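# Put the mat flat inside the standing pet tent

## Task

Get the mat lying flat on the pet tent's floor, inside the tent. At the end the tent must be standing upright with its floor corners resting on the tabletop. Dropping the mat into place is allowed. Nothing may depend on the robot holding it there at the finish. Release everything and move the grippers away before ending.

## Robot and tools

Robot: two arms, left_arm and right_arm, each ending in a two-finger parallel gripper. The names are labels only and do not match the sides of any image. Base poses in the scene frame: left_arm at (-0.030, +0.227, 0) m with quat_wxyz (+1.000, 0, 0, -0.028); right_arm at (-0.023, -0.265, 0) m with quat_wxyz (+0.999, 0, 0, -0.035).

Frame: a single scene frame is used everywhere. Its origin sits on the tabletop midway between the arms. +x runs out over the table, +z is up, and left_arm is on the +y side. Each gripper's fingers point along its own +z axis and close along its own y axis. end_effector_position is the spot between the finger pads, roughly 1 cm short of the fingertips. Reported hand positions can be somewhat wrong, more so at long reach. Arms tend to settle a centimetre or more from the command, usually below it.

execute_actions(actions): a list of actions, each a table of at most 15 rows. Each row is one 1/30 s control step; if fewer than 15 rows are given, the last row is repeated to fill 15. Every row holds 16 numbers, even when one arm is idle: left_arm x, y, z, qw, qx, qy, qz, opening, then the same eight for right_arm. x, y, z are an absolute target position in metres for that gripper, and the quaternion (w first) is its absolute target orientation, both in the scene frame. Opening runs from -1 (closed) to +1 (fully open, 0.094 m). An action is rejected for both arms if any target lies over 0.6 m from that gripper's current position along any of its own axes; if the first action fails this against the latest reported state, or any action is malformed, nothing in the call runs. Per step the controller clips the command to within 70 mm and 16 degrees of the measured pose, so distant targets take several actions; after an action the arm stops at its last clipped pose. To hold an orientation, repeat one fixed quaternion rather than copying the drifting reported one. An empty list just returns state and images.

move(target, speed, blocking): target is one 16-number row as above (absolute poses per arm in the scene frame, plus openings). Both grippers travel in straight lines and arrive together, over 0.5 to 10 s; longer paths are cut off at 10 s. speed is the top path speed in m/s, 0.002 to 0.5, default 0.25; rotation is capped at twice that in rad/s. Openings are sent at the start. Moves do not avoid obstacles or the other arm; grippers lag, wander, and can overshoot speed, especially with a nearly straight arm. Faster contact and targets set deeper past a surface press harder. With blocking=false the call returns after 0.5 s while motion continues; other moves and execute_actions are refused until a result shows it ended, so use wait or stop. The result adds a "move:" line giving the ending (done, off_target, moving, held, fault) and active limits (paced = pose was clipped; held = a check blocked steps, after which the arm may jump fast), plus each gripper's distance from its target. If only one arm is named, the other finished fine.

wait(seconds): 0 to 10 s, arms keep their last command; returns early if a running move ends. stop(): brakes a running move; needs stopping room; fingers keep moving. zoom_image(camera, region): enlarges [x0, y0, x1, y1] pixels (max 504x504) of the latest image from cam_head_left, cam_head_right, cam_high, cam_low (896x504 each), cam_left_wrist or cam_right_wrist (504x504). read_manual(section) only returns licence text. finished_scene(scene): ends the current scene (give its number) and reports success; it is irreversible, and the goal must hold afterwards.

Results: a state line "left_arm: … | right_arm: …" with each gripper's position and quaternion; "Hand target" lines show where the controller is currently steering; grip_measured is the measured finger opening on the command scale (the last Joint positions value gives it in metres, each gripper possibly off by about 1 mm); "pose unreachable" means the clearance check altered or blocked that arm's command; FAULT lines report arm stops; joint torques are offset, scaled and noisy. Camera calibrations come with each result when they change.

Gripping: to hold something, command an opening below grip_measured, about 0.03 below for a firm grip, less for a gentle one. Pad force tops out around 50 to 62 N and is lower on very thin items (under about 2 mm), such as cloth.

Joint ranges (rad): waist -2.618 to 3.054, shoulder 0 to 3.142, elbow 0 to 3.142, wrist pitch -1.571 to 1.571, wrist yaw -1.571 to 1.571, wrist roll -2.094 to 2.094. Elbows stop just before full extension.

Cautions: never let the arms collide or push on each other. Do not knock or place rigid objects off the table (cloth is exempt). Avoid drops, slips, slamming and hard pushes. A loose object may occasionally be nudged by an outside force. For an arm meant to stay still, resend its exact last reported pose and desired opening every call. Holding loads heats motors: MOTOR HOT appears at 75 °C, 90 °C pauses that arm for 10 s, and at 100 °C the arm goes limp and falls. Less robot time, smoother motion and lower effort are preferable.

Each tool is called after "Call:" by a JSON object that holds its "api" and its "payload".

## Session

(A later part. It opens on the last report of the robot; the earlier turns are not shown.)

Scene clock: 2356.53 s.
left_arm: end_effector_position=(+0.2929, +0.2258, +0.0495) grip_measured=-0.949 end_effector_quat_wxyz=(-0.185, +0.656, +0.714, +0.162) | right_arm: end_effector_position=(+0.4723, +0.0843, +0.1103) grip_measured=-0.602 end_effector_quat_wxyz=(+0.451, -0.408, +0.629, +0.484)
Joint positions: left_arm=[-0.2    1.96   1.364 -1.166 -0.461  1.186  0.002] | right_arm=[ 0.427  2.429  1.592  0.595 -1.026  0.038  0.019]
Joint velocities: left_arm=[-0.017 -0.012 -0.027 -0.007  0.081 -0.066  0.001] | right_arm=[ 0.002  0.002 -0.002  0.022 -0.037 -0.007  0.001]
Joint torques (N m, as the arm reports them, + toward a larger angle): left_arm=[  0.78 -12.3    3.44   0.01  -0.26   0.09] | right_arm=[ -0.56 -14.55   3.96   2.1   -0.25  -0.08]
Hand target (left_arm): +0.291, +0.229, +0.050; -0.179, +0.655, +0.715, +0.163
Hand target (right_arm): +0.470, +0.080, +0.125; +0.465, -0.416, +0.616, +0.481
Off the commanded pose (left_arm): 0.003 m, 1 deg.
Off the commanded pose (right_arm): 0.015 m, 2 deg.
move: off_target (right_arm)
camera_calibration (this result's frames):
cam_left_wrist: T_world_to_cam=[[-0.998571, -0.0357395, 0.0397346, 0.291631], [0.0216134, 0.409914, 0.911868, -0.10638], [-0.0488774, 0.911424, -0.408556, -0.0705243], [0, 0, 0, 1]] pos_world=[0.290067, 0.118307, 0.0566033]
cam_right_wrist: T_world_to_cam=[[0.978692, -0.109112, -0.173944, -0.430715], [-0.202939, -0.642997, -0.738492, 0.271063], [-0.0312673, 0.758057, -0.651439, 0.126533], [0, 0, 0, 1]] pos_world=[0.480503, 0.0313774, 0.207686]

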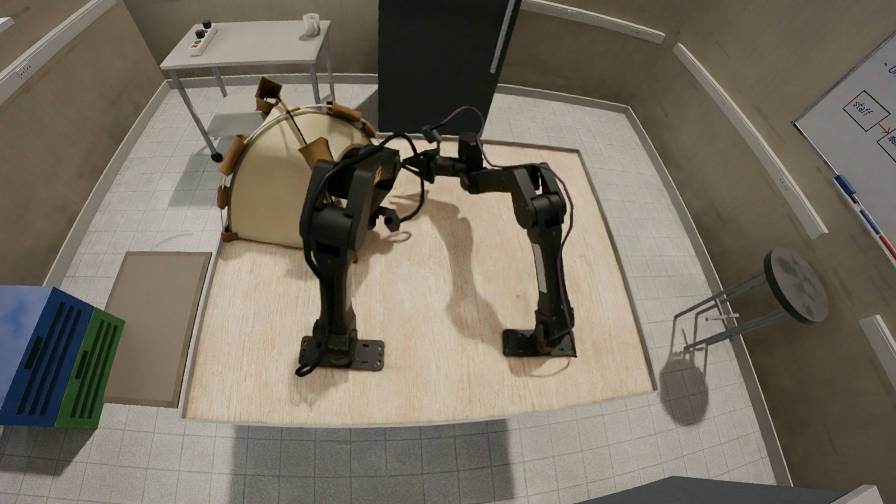

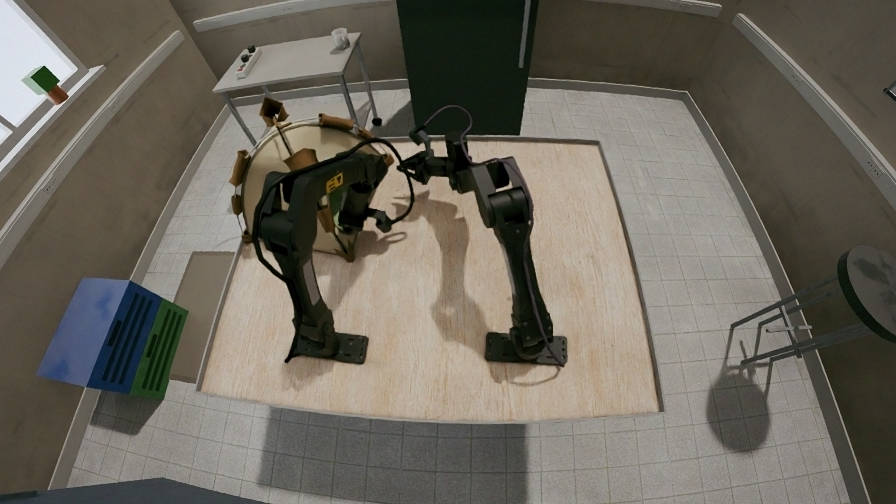

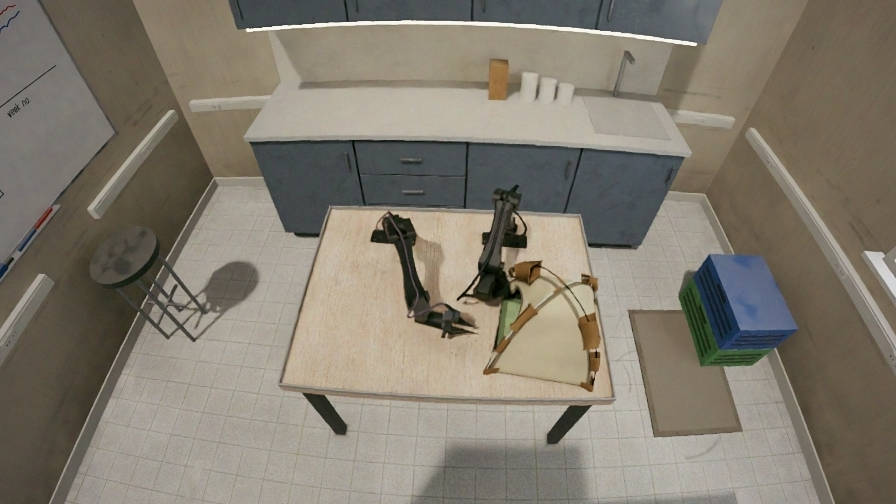

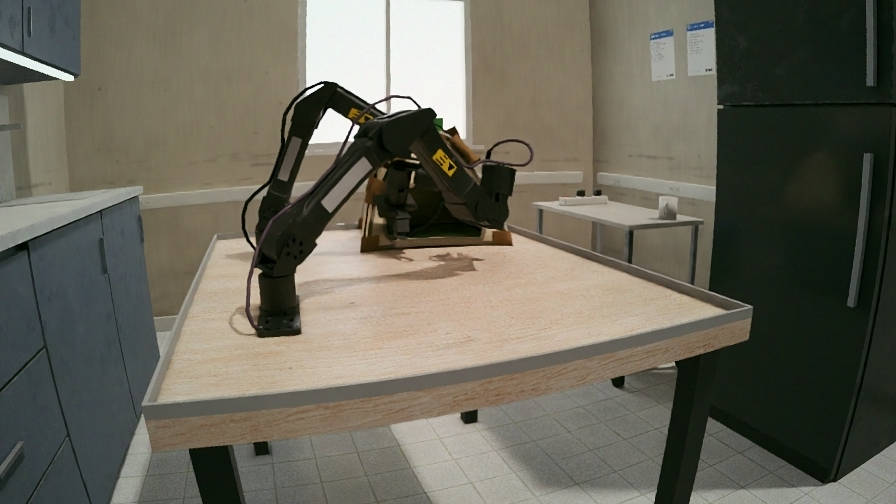

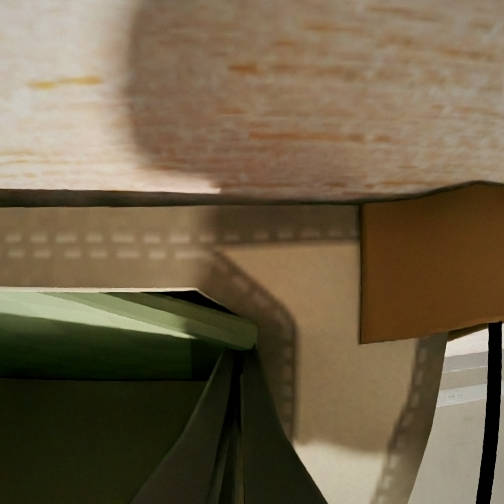

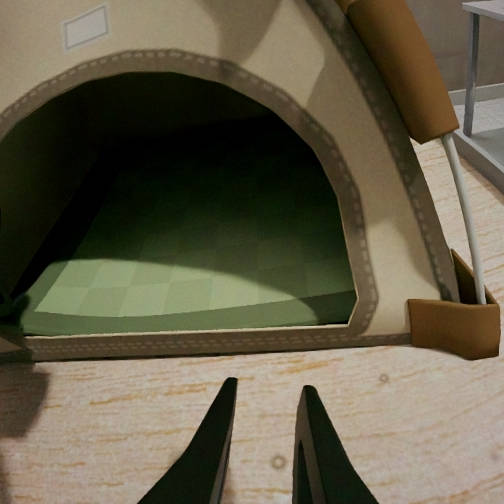

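Call:
{"api": "move", "payload": {"target": [0.300,0.170,0.140,-0.1784,0.6555,0.7154,0.1634,-0.95, 0.450,0.050,0.100,0.4470,-0.5254,0.6152,0.3817,-1.0], "speed": 0.12}}

Call:
{"api": "move", "payload": {"target": [0.170,0.150,0.320,0.2588,0.0,0.9659,0.0,-0.95, 0.400,0.060,0.075,0.4470,-0.5254,0.6152,0.3817,-1.0], "speed": 0.3}}

Scene clock: 2393.67 s.
left_arm: end_effector_position=(+0.3021, +0.1747, +0.1392) grip_measured=-0.949 end_effector_quat_wxyz=(-0.162, +0.658, +0.714, +0.176) | right_arm: end_effector_position=(+0.4496, +0.0562, +0.0893) grip_measured=-0.993 end_effector_quat_wxyz=(-0.442, +0.527, -0.616, -0.385)
Joint positions: left_arm=[-0.334  1.961  1.732 -1.54  -0.445  1.055  0.002] | right_arm=[ 0.398  2.314  1.547  0.141 -1.006 -0.539  0.   ]
Joint velocities: left_arm=[-0.012  0.017 -0.002  0.007  0.037 -0.095 -0.   ] | right_arm=[-0.002 -0.017 -0.007 -0.037  0.007 -0.066  0.   ]
Joint torques (N m, as the arm reports them, + toward a larger angle): left_arm=[-0.49 -9.77  7.95 -0.37 -0.15 -0.09] | right_arm=[ -1.02 -13.61   5.17   1.52  -0.4   -0.06]
Hand target (left_arm): +0.302, +0.170, +0.139; -0.164, +0.659, +0.714, +0.170
Hand target (right_arm): +0.450, +0.050, +0.100; +0.446, -0.526, +0.615, +0.382
Off the commanded pose (left_arm): 0.005 m, 2 deg.
Off the commanded pose (right_arm): 0.012 m, 1 deg.
joint sent to its limit (left arm) — the command would take joint 4 (wrist pitch) past its lower limit, so that joint was sent only as far as its limit.
move: off_target (right_arm)
camera_calibration (this result's frames):
cam_left_wrist: T_world_to_cam=[[-0.999749, -0.0199611, -0.0101784, 0.299906], [-0.0176055, 0.418822, 0.907898, -0.156596], [-0.0138597, 0.907849, -0.419068, 0.00463892], [0, 0, 0, 1]] pos_world=[0.297138, 0.067361, 0.14717]
cam_right_wrist: T_world_to_cam=[[0.998107, -0.0452394, 0.0416634, -0.446806], [-0.0116861, -0.8046, -0.593702, 0.143114], [0.0603811, 0.592091, -0.803606, 0.115172], [0, 0, 0, 1]] pos_world=[0.440679, 0.026744, 0.196135]

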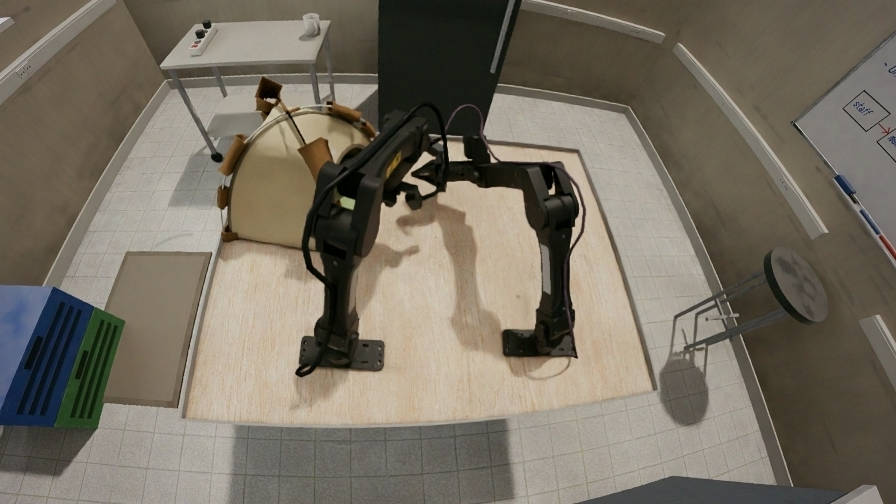

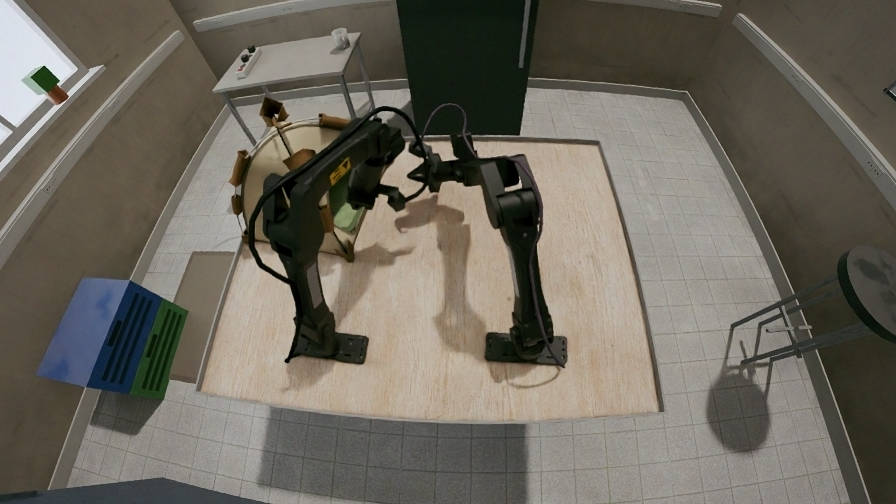

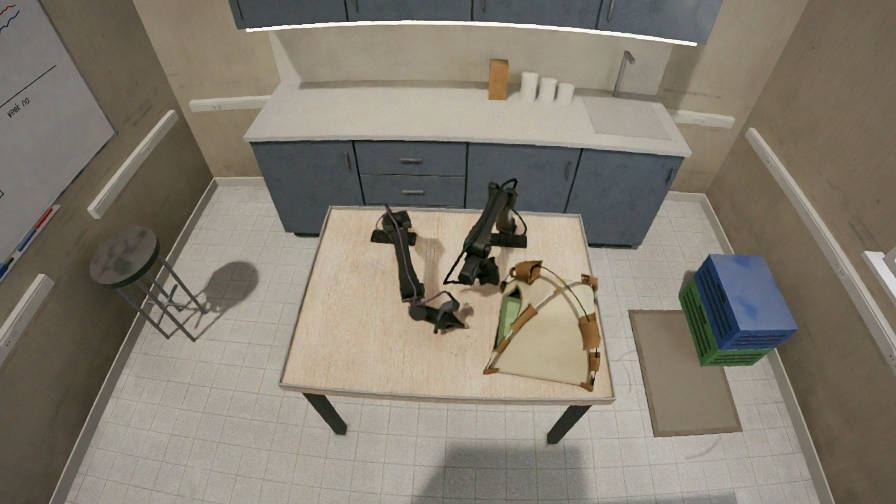

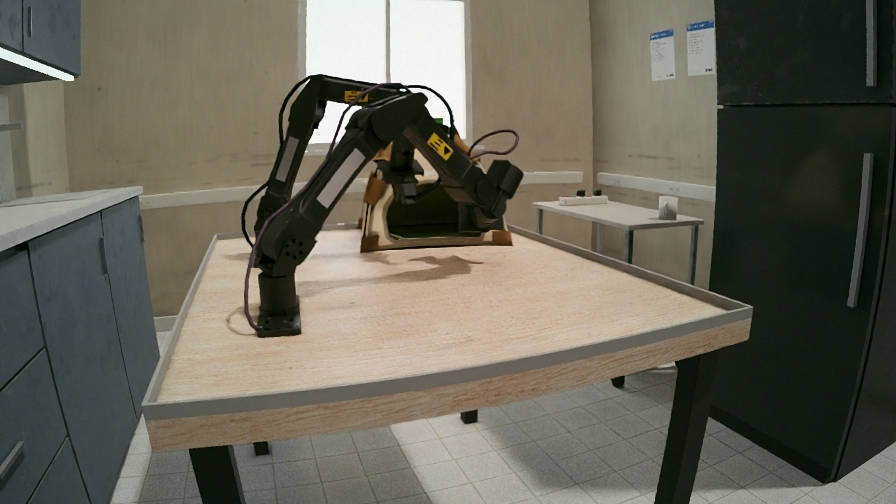

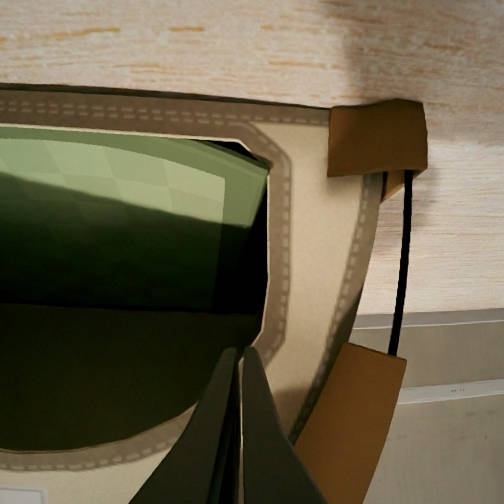

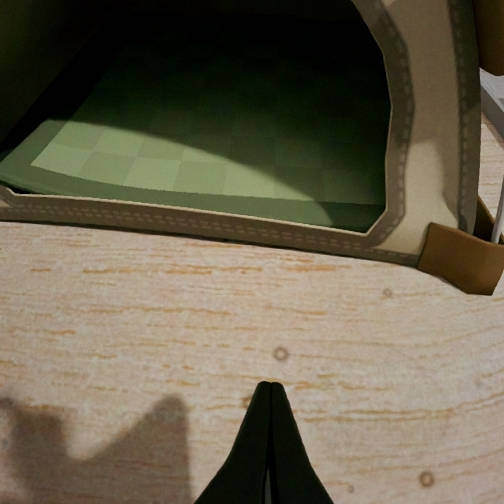

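Scene clock: 2397.23 s.
left_arm: end_effector_position=(+0.1780, +0.1426, +0.3185) grip_measured=-0.949 end_effector_quat_wxyz=(+0.284, +0.002, +0.958, -0.029) | right_arm: end_effector_position=(+0.4058, +0.0538, +0.0623) grip_measured=-0.993 end_effector_quat_wxyz=(+0.438, -0.520, +0.627, +0.380)
Joint positions: left_arm=[-0.543  1.148  1.644 -1.544 -0.263 -0.525  0.002] | right_arm=[ 0.43   2.232  1.271  0.354 -0.958 -0.493  0.   ]
Joint velocities: left_arm=[ 0.007 -0.017 -0.012 -0.022 -0.081  0.007  0.   ] | right_arm=[-0.002 -0.007  0.007  0.007  0.051 -0.007 -0.001]
Joint torques (N m, as the arm reports them, + toward a larger angle): left_arm=[-0.75 -3.34  4.59  1.16 -0.34 -0.06] | right_arm=[  1.01 -12.7    3.87   1.93  -0.32   0.11]
Hand target (left_arm): +0.173, +0.148, +0.319; +0.288, -0.001, +0.957, -0.023
Hand target (right_arm): +0.400, +0.059, +0.075; +0.447, -0.526, +0.615, +0.382
Off the commanded pose (left_arm): 0.011 m, 5 deg.
Off the commanded pose (right_arm): 0.015 m, 2 deg.
joint sent to its limit (left arm) — the command would take joint 4 (wrist pitch) past its lower limit, so that joint was sent only as far as its limit.
move: off_target (left_arm, right_arm)
camera_calibration (this result's frames):
cam_left_wrist: T_world_to_cam=[[-0.0691206, -0.997343, 0.0230123, 0.140197], [-0.9946, 0.0706838, 0.0759882, 0.180467], [-0.0774129, -0.0176357, -0.996843, 0.434535], [0, 0, 0, 1]] pos_world=[0.222822, 0.134732, 0.416224]
cam_right_wrist: T_world_to_cam=[[0.997433, -0.0663667, 0.0268776, -0.399665], [-0.0382921, -0.811591, -0.58297, 0.135079], [0.0605034, 0.580445, -0.812049, 0.0985941], [0, 0, 0, 1]] pos_world=[0.397847, 0.0258756, 0.169552]

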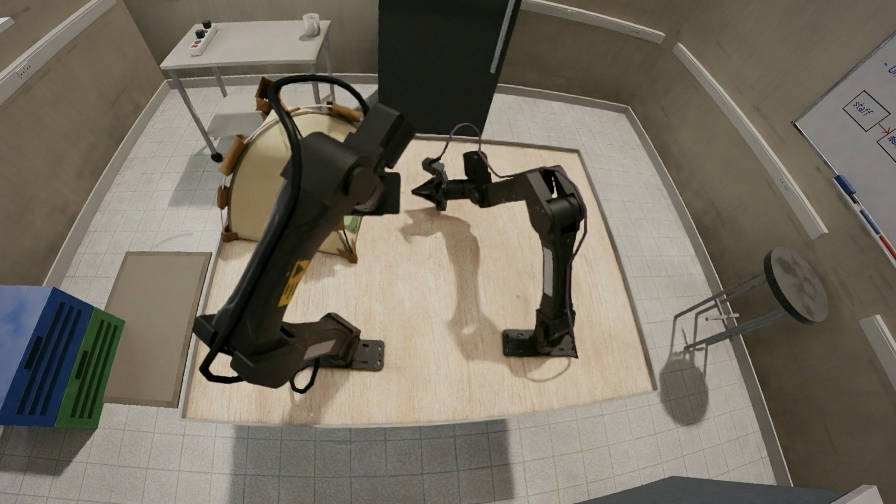

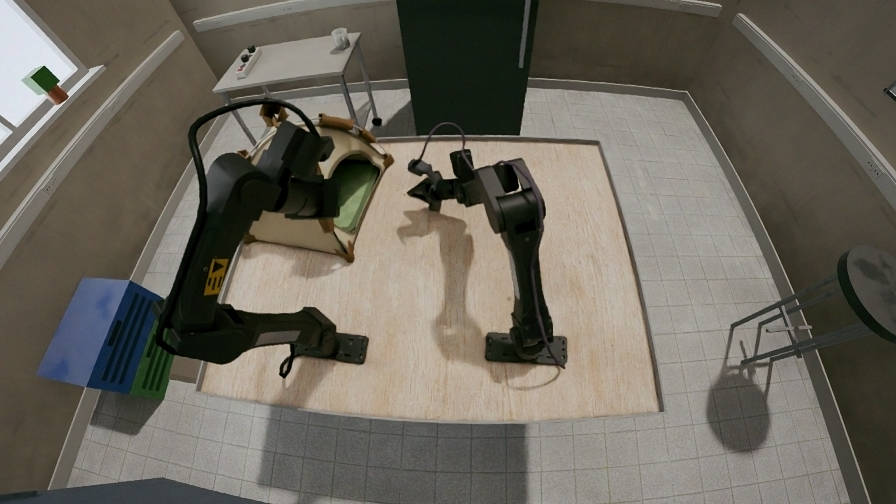

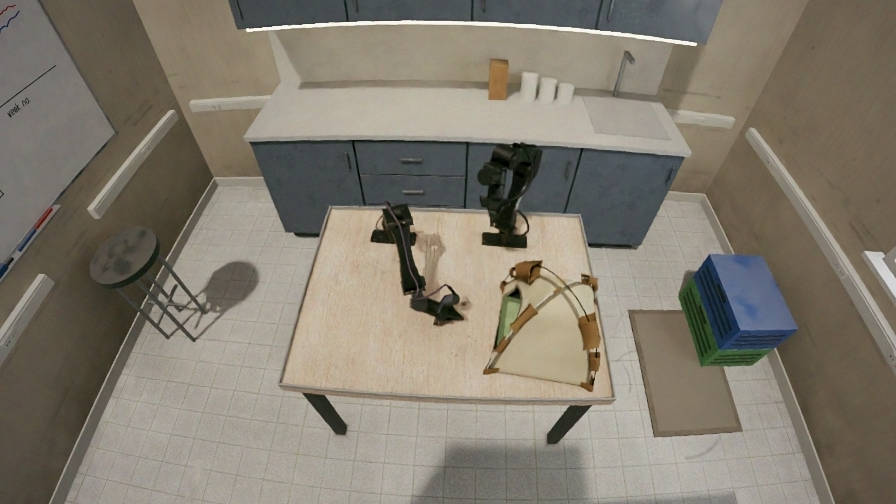

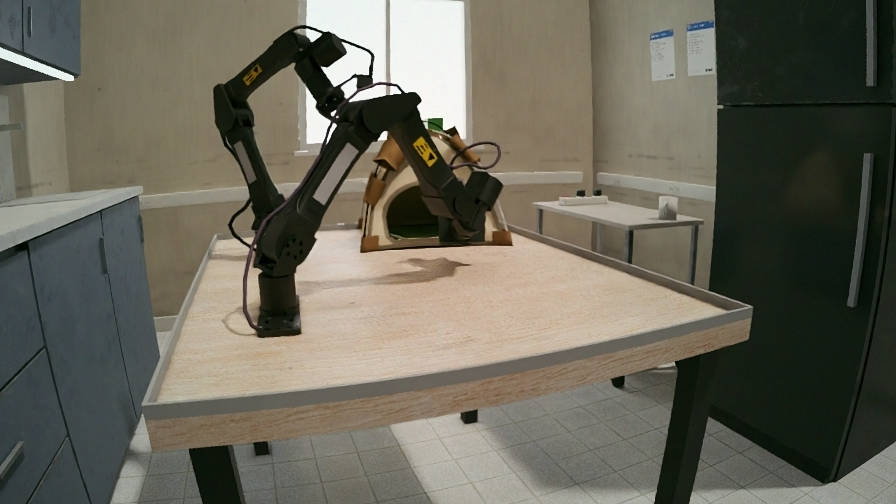

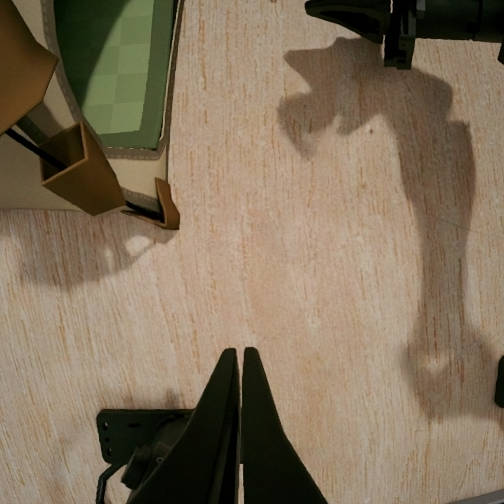

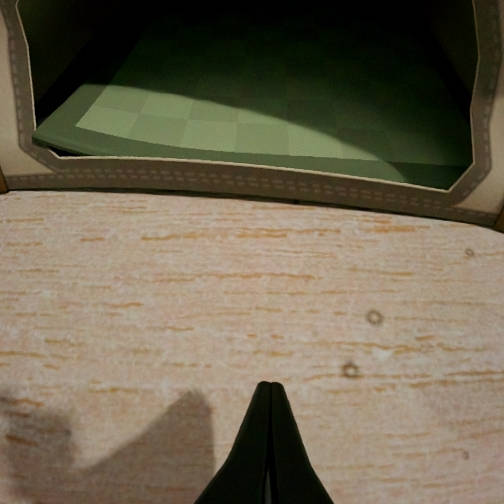

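Call:
{"api": "move", "payload": {"target": [0.178,0.143,0.3185,0.284,0.002,0.958,-0.029,-0.95, 0.294,0.170,0.058,0.4470,-0.5254,0.6152,0.3817,-1.0], "speed": 0.12}}

Scene clock: 2402.43 s.
left_arm: end_effector_position=(+0.1781, +0.1428, +0.3186) grip_measured=-0.949 end_effector_quat_wxyz=(+0.284, +0.001, +0.958, -0.029) | right_arm: end_effector_position=(+0.2943, +0.1682, +0.0463) grip_measured=-0.993 end_effector_quat_wxyz=(+0.436, -0.527, +0.623, +0.379)
Joint positions: left_arm=[-0.543  1.148  1.644 -1.544 -0.264 -0.527  0.002] | right_arm=[ 0.807  2.198  1.057  0.715 -0.636 -0.249  0.   ]
Joint velocities: left_arm=[ 0.017  0.012 -0.002 -0.022 -0.007 -0.022 -0.   ] | right_arm=[-0.022  0.007 -0.012  0.066 -0.037 -0.066  0.001]
Joint torques (N m, as the arm reports them, + toward a larger angle): left_arm=[ 0.19 -1.8   5.22  1.29 -0.12  0.07] | right_arm=[  0.26 -11.62   3.45   2.31  -0.15   0.1 ]
Hand target (left_arm): +0.178, +0.143, +0.319; +0.284, +0.002, +0.958, -0.029
Hand target (right_arm): +0.292, +0.169, +0.058; +0.447, -0.525, +0.615, +0.382
Off the commanded pose (left_arm): 0.000 m, 0 deg.
Off the commanded pose (right_arm): 0.012 m, 2 deg.
move: off_target (right_arm)
camera_calibration (this result's frames):
cam_left_wrist: T_world_to_cam=[[-0.0666508, -0.997502, 0.0234091, 0.139835], [-0.994806, 0.0682432, 0.0755303, 0.181071], [-0.0769391, -0.0182533, -0.996869, 0.434603], [0, 0, 0, 1]] pos_world=[0.222888, 0.135062, 0.416292]
cam_right_wrist: T_world_to_cam=[[0.998096, -0.051781, 0.0335199, -0.28346], [-0.0229098, -0.815737, -0.577969, 0.210336], [0.0572713, 0.576101, -0.81537, 0.0278072], [0, 0, 0, 1]] pos_world=[0.286146, 0.140881, 0.153743]

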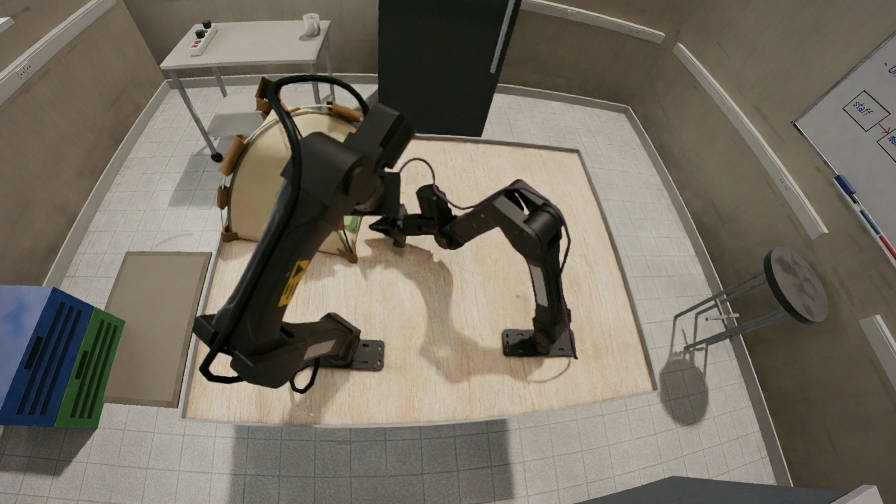

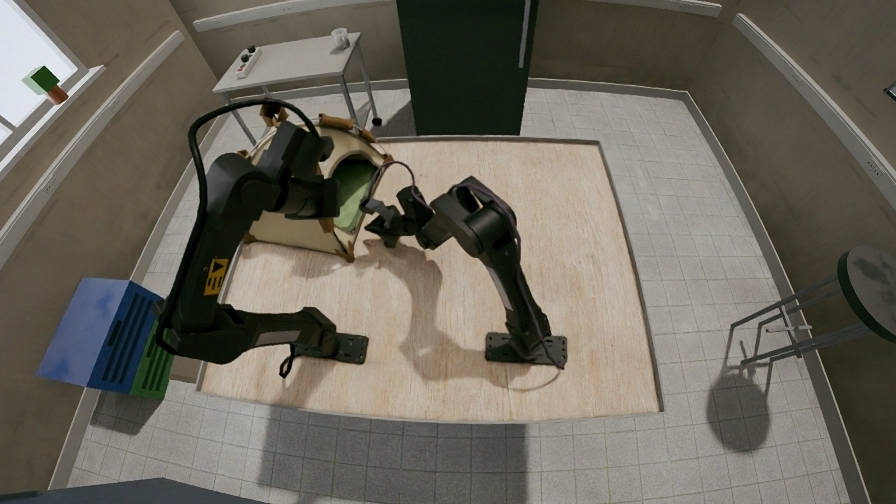

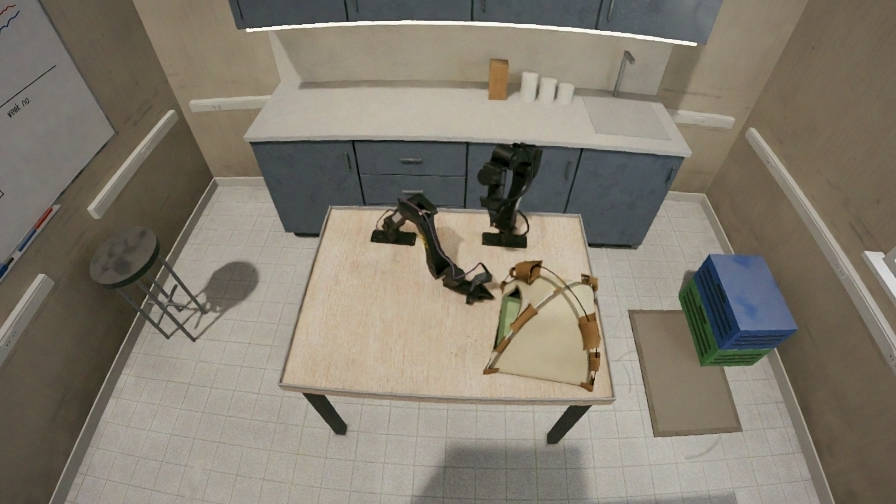

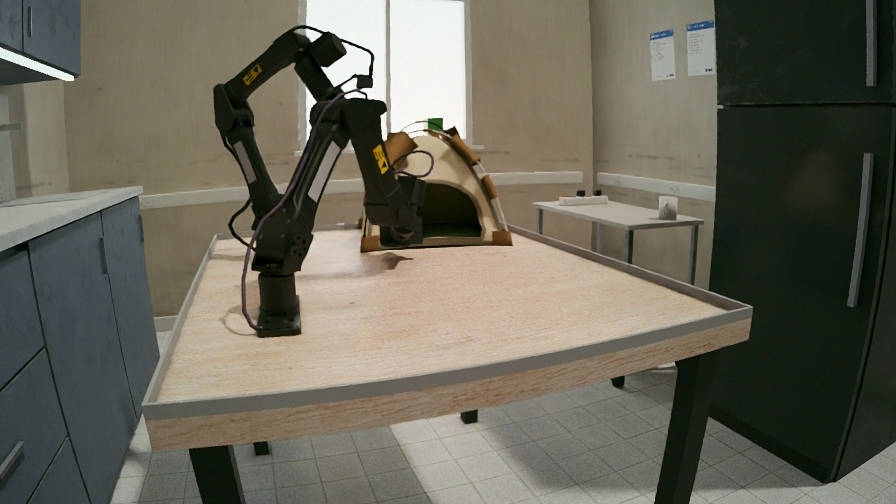

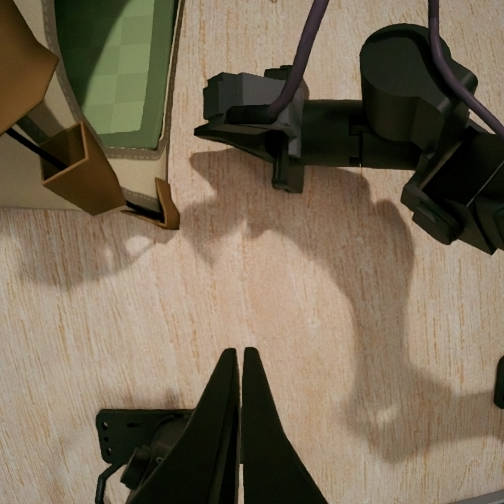

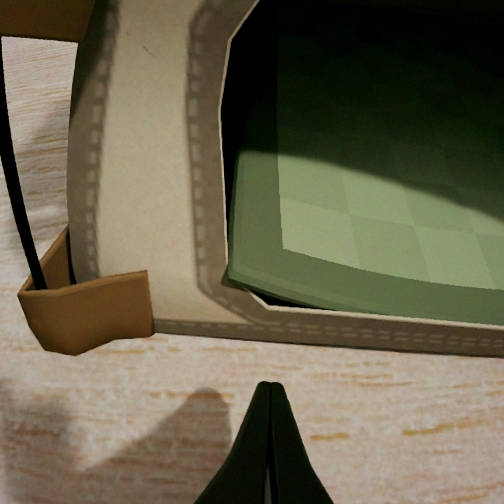

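Call:
{"api": "move", "payload": {"target": [0.178,0.143,0.3185,0.284,0.002,0.958,-0.029,-0.95, 0.298,0.196,0.050,0.4470,-0.5254,0.6152,0.3817,-1.0], "speed": 0.04}}

Scene clock: 2408.90 s.
left_arm: end_effector_position=(+0.1781, +0.1428, +0.3186) grip_measured=-0.949 end_effector_quat_wxyz=(+0.284, +0.001, +0.958, -0.029) | right_arm: end_effector_position=(+0.2958, +0.1856, +0.0398) grip_measured=-0.993 end_effector_quat_wxyz=(+0.436, -0.525, +0.626, +0.377)
Joint positions: left_arm=[-0.543  1.148  1.644 -1.544 -0.264 -0.527  0.002] | right_arm=[ 0.839  2.247  1.114  0.716 -0.599 -0.23   0.   ]
Joint velocities: left_arm=[-0.017  0.002  0.002 -0.037 -0.051 -0.051 -0.   ] | right_arm=[-0.017 -0.002  0.007  0.066 -0.007  0.11  -0.   ]
Joint torques (N m, as the arm reports them, + toward a larger angle): left_arm=[ 0.22 -1.8   5.22  1.29 -0.12  0.07] | right_arm=[ 0.9  -9.8   7.04  2.12 -0.14  0.13]
Hand target (left_arm): +0.178, +0.143, +0.318; +0.284, +0.002, +0.958, -0.029
Hand target (right_arm): +0.297, +0.196, +0.050; +0.447, -0.525, +0.615, +0.382
Off the commanded pose (left_arm): 0.000 m, 0 deg.
Off the commanded pose (right_arm): 0.015 m, 2 deg.
move: off_target (right_arm)
camera_calibration (this result's frames):
cam_left_wrist: T_world_to_cam=[[-0.0666508, -0.997502, 0.0234091, 0.139835], [-0.994806, 0.0682432, 0.0755303, 0.181071], [-0.0769391, -0.0182533, -0.996869, 0.434603], [0, 0, 0, 1]] pos_world=[0.222888, 0.135062, 0.416292]
cam_right_wrist: T_world_to_cam=[[0.997646, -0.0598569, 0.0334747, -0.282155], [-0.0296905, -0.81695, -0.575944, 0.222919], [0.0618213, 0.573594, -0.816804, 0.0115644], [0, 0, 0, 1]] pos_world=[0.287395, 0.158592, 0.14728]

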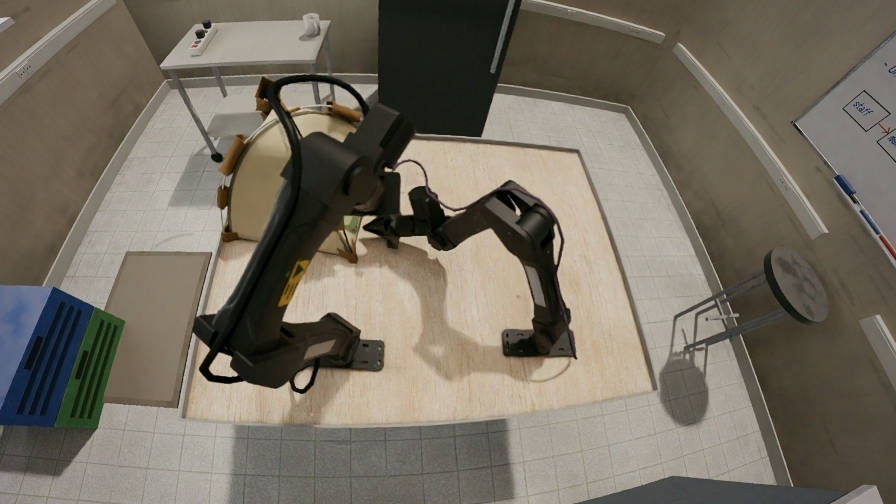

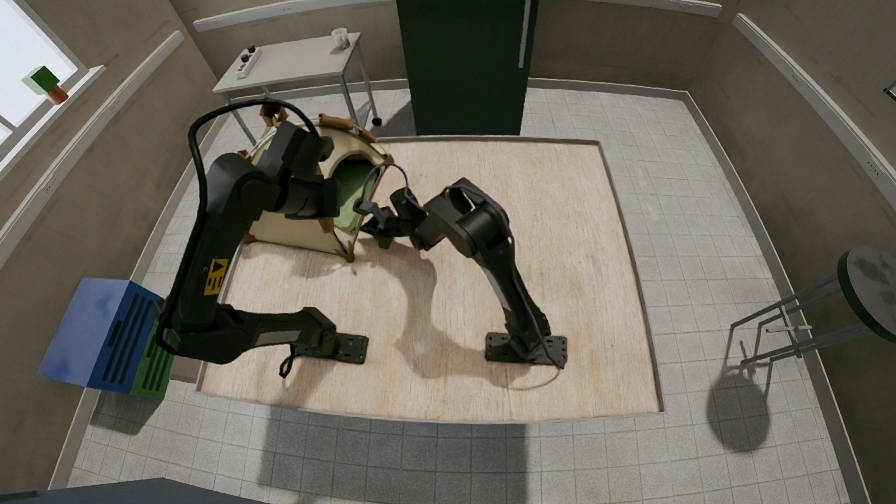

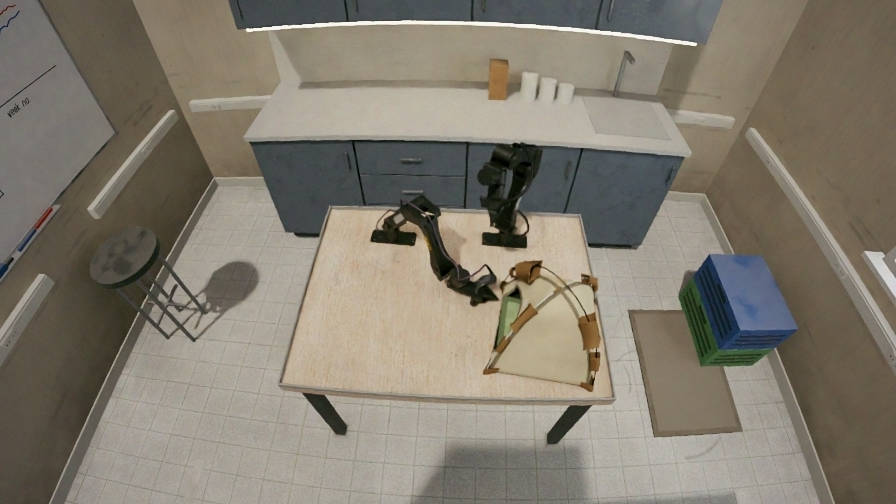

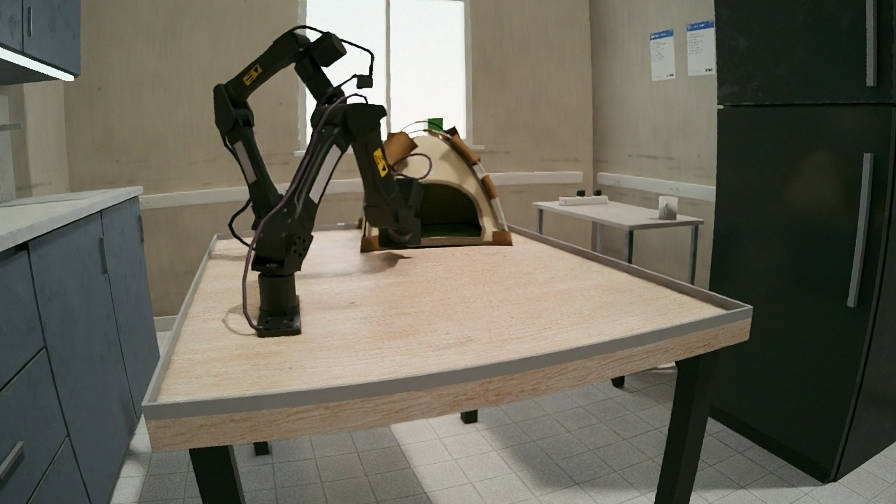

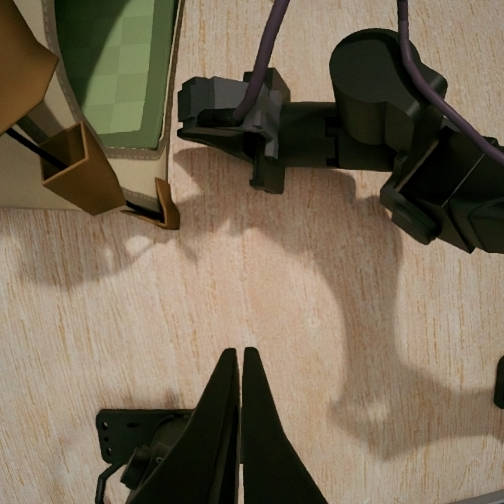

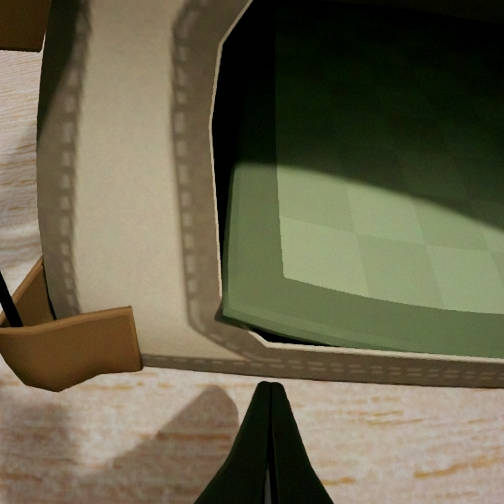

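Call:
{"api": "move", "payload": {"target": [0.178,0.143,0.3185,0.284,0.002,0.958,-0.029,-0.95, 0.300,0.222,0.050,0.4470,-0.5254,0.6152,0.3817,-1.0], "speed": 0.025}}

Scene clock: 2412.90 s.
left_arm: end_effector_position=(+0.1781, +0.1428, +0.3186) grip_measured=-0.949 end_effector_quat_wxyz=(+0.284, +0.001, +0.958, -0.029) | right_arm: end_effector_position=(+0.3003, +0.2122, +0.0438) grip_measured=-0.993 end_effector_quat_wxyz=(+0.446, -0.524, +0.620, +0.377)
Joint positions: left_arm=[-0.543  1.148  1.644 -1.544 -0.264 -0.527  0.002] | right_arm=[ 0.877  2.299  1.215  0.699 -0.562 -0.213  0.   ]
Joint velocities: left_arm=[-0.027  0.027  0.007  0.037  0.007 -0.051 -0.   ] | right_arm=[-0.017  0.012 -0.002  0.022  0.051 -0.007 -0.001]
Joint torques (N m, as the arm reports them, + toward a larger angle): left_arm=[ 0.2  -1.79  5.25  1.32 -0.13  0.06] | right_arm=[  1.01 -10.08   7.28   1.97  -0.13   0.05]
Hand target (left_arm): +0.178, +0.143, +0.318; +0.284, +0.002, +0.958, -0.029
Hand target (right_arm): +0.299, +0.222, +0.050; +0.447, -0.525, +0.615, +0.382
Off the commanded pose (left_arm): 0.000 m, 0 deg.
Off the commanded pose (right_arm): 0.012 m, 1 deg.
move: off_target (right_arm)
camera_calibration (this result's frames):
cam_left_wrist: T_world_to_cam=[[-0.0666508, -0.997502, 0.0234091, 0.139835], [-0.994806, 0.0682432, 0.0755303, 0.181071], [-0.0769391, -0.0182533, -0.996869, 0.434603], [0, 0, 0, 1]] pos_world=[0.222888, 0.135062, 0.416292]
cam_right_wrist: T_world_to_cam=[[0.996895, -0.0621369, 0.0483766, -0.285172], [-0.0218302, -0.808302, -0.588363, 0.24338], [0.0756619, 0.58548, -0.807149, -0.00781709], [0, 0, 0, 1]] pos_world=[0.290191, 0.183581, 0.150682]

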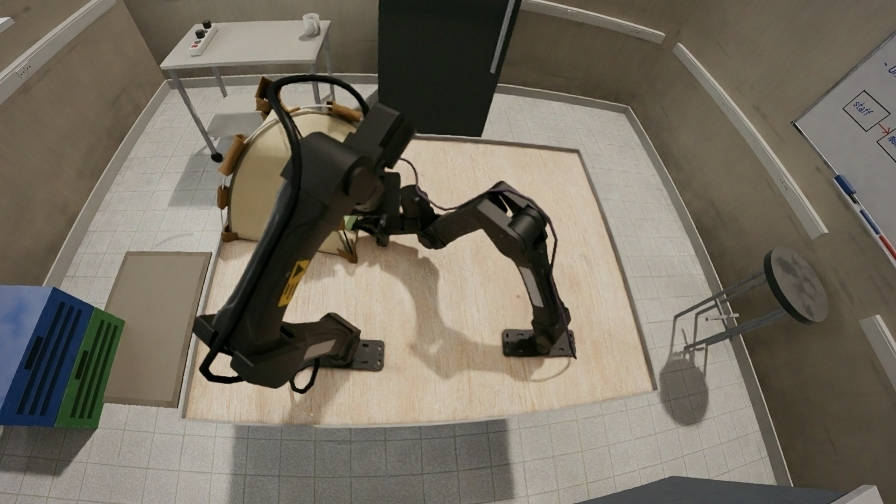

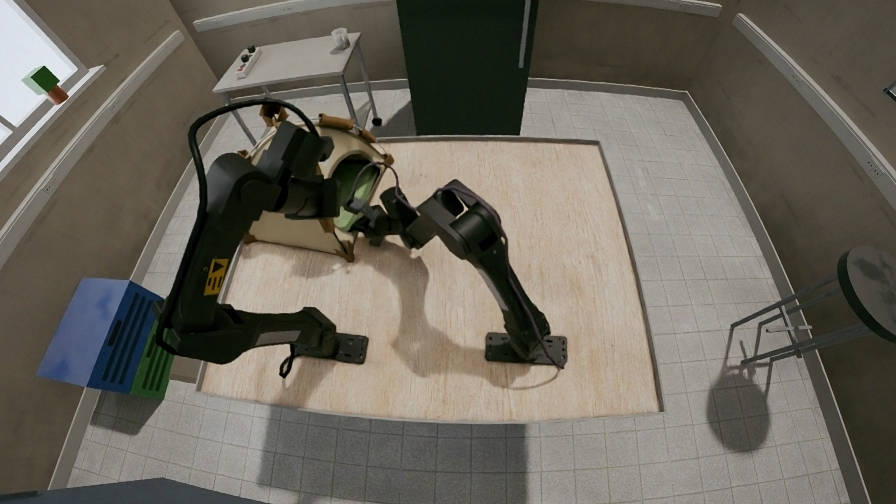

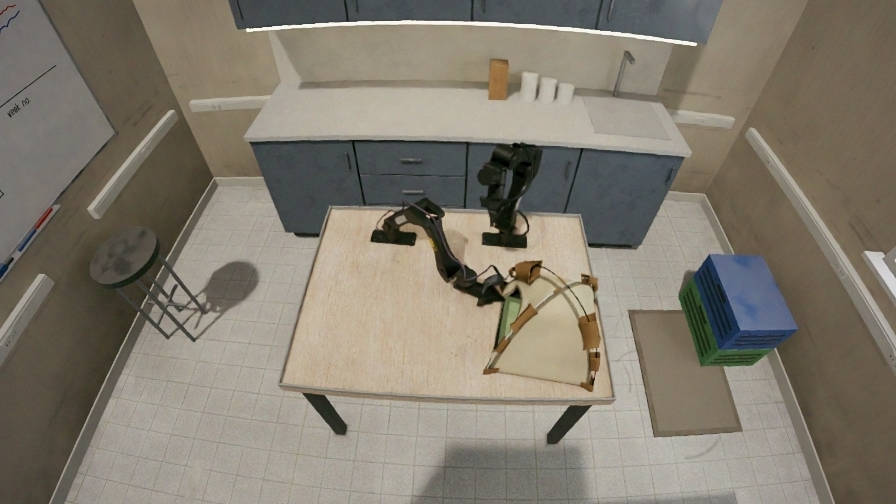

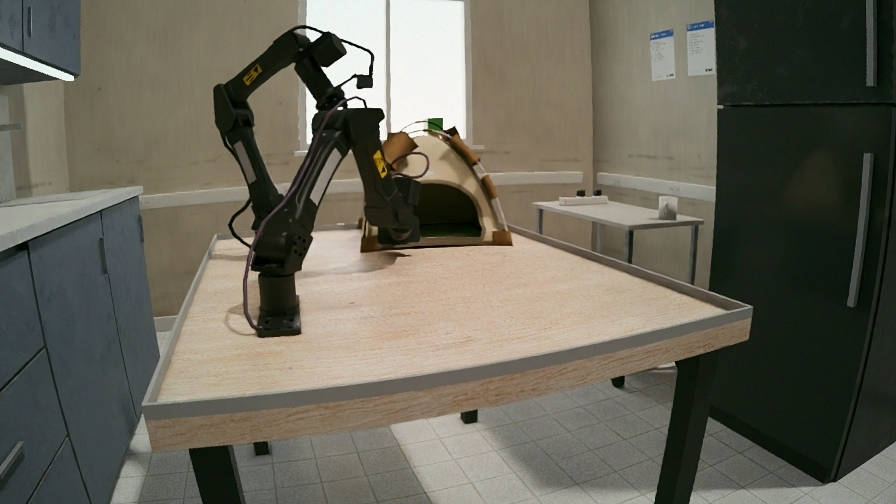

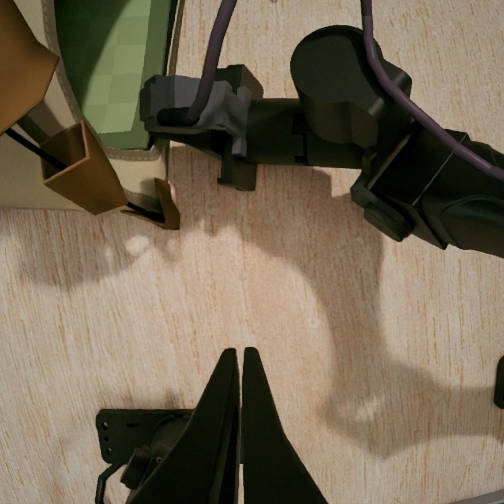

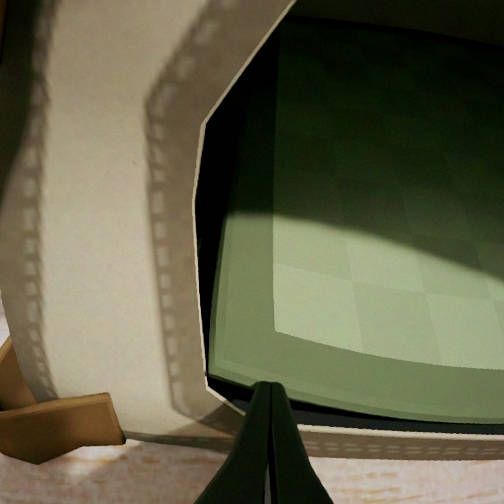

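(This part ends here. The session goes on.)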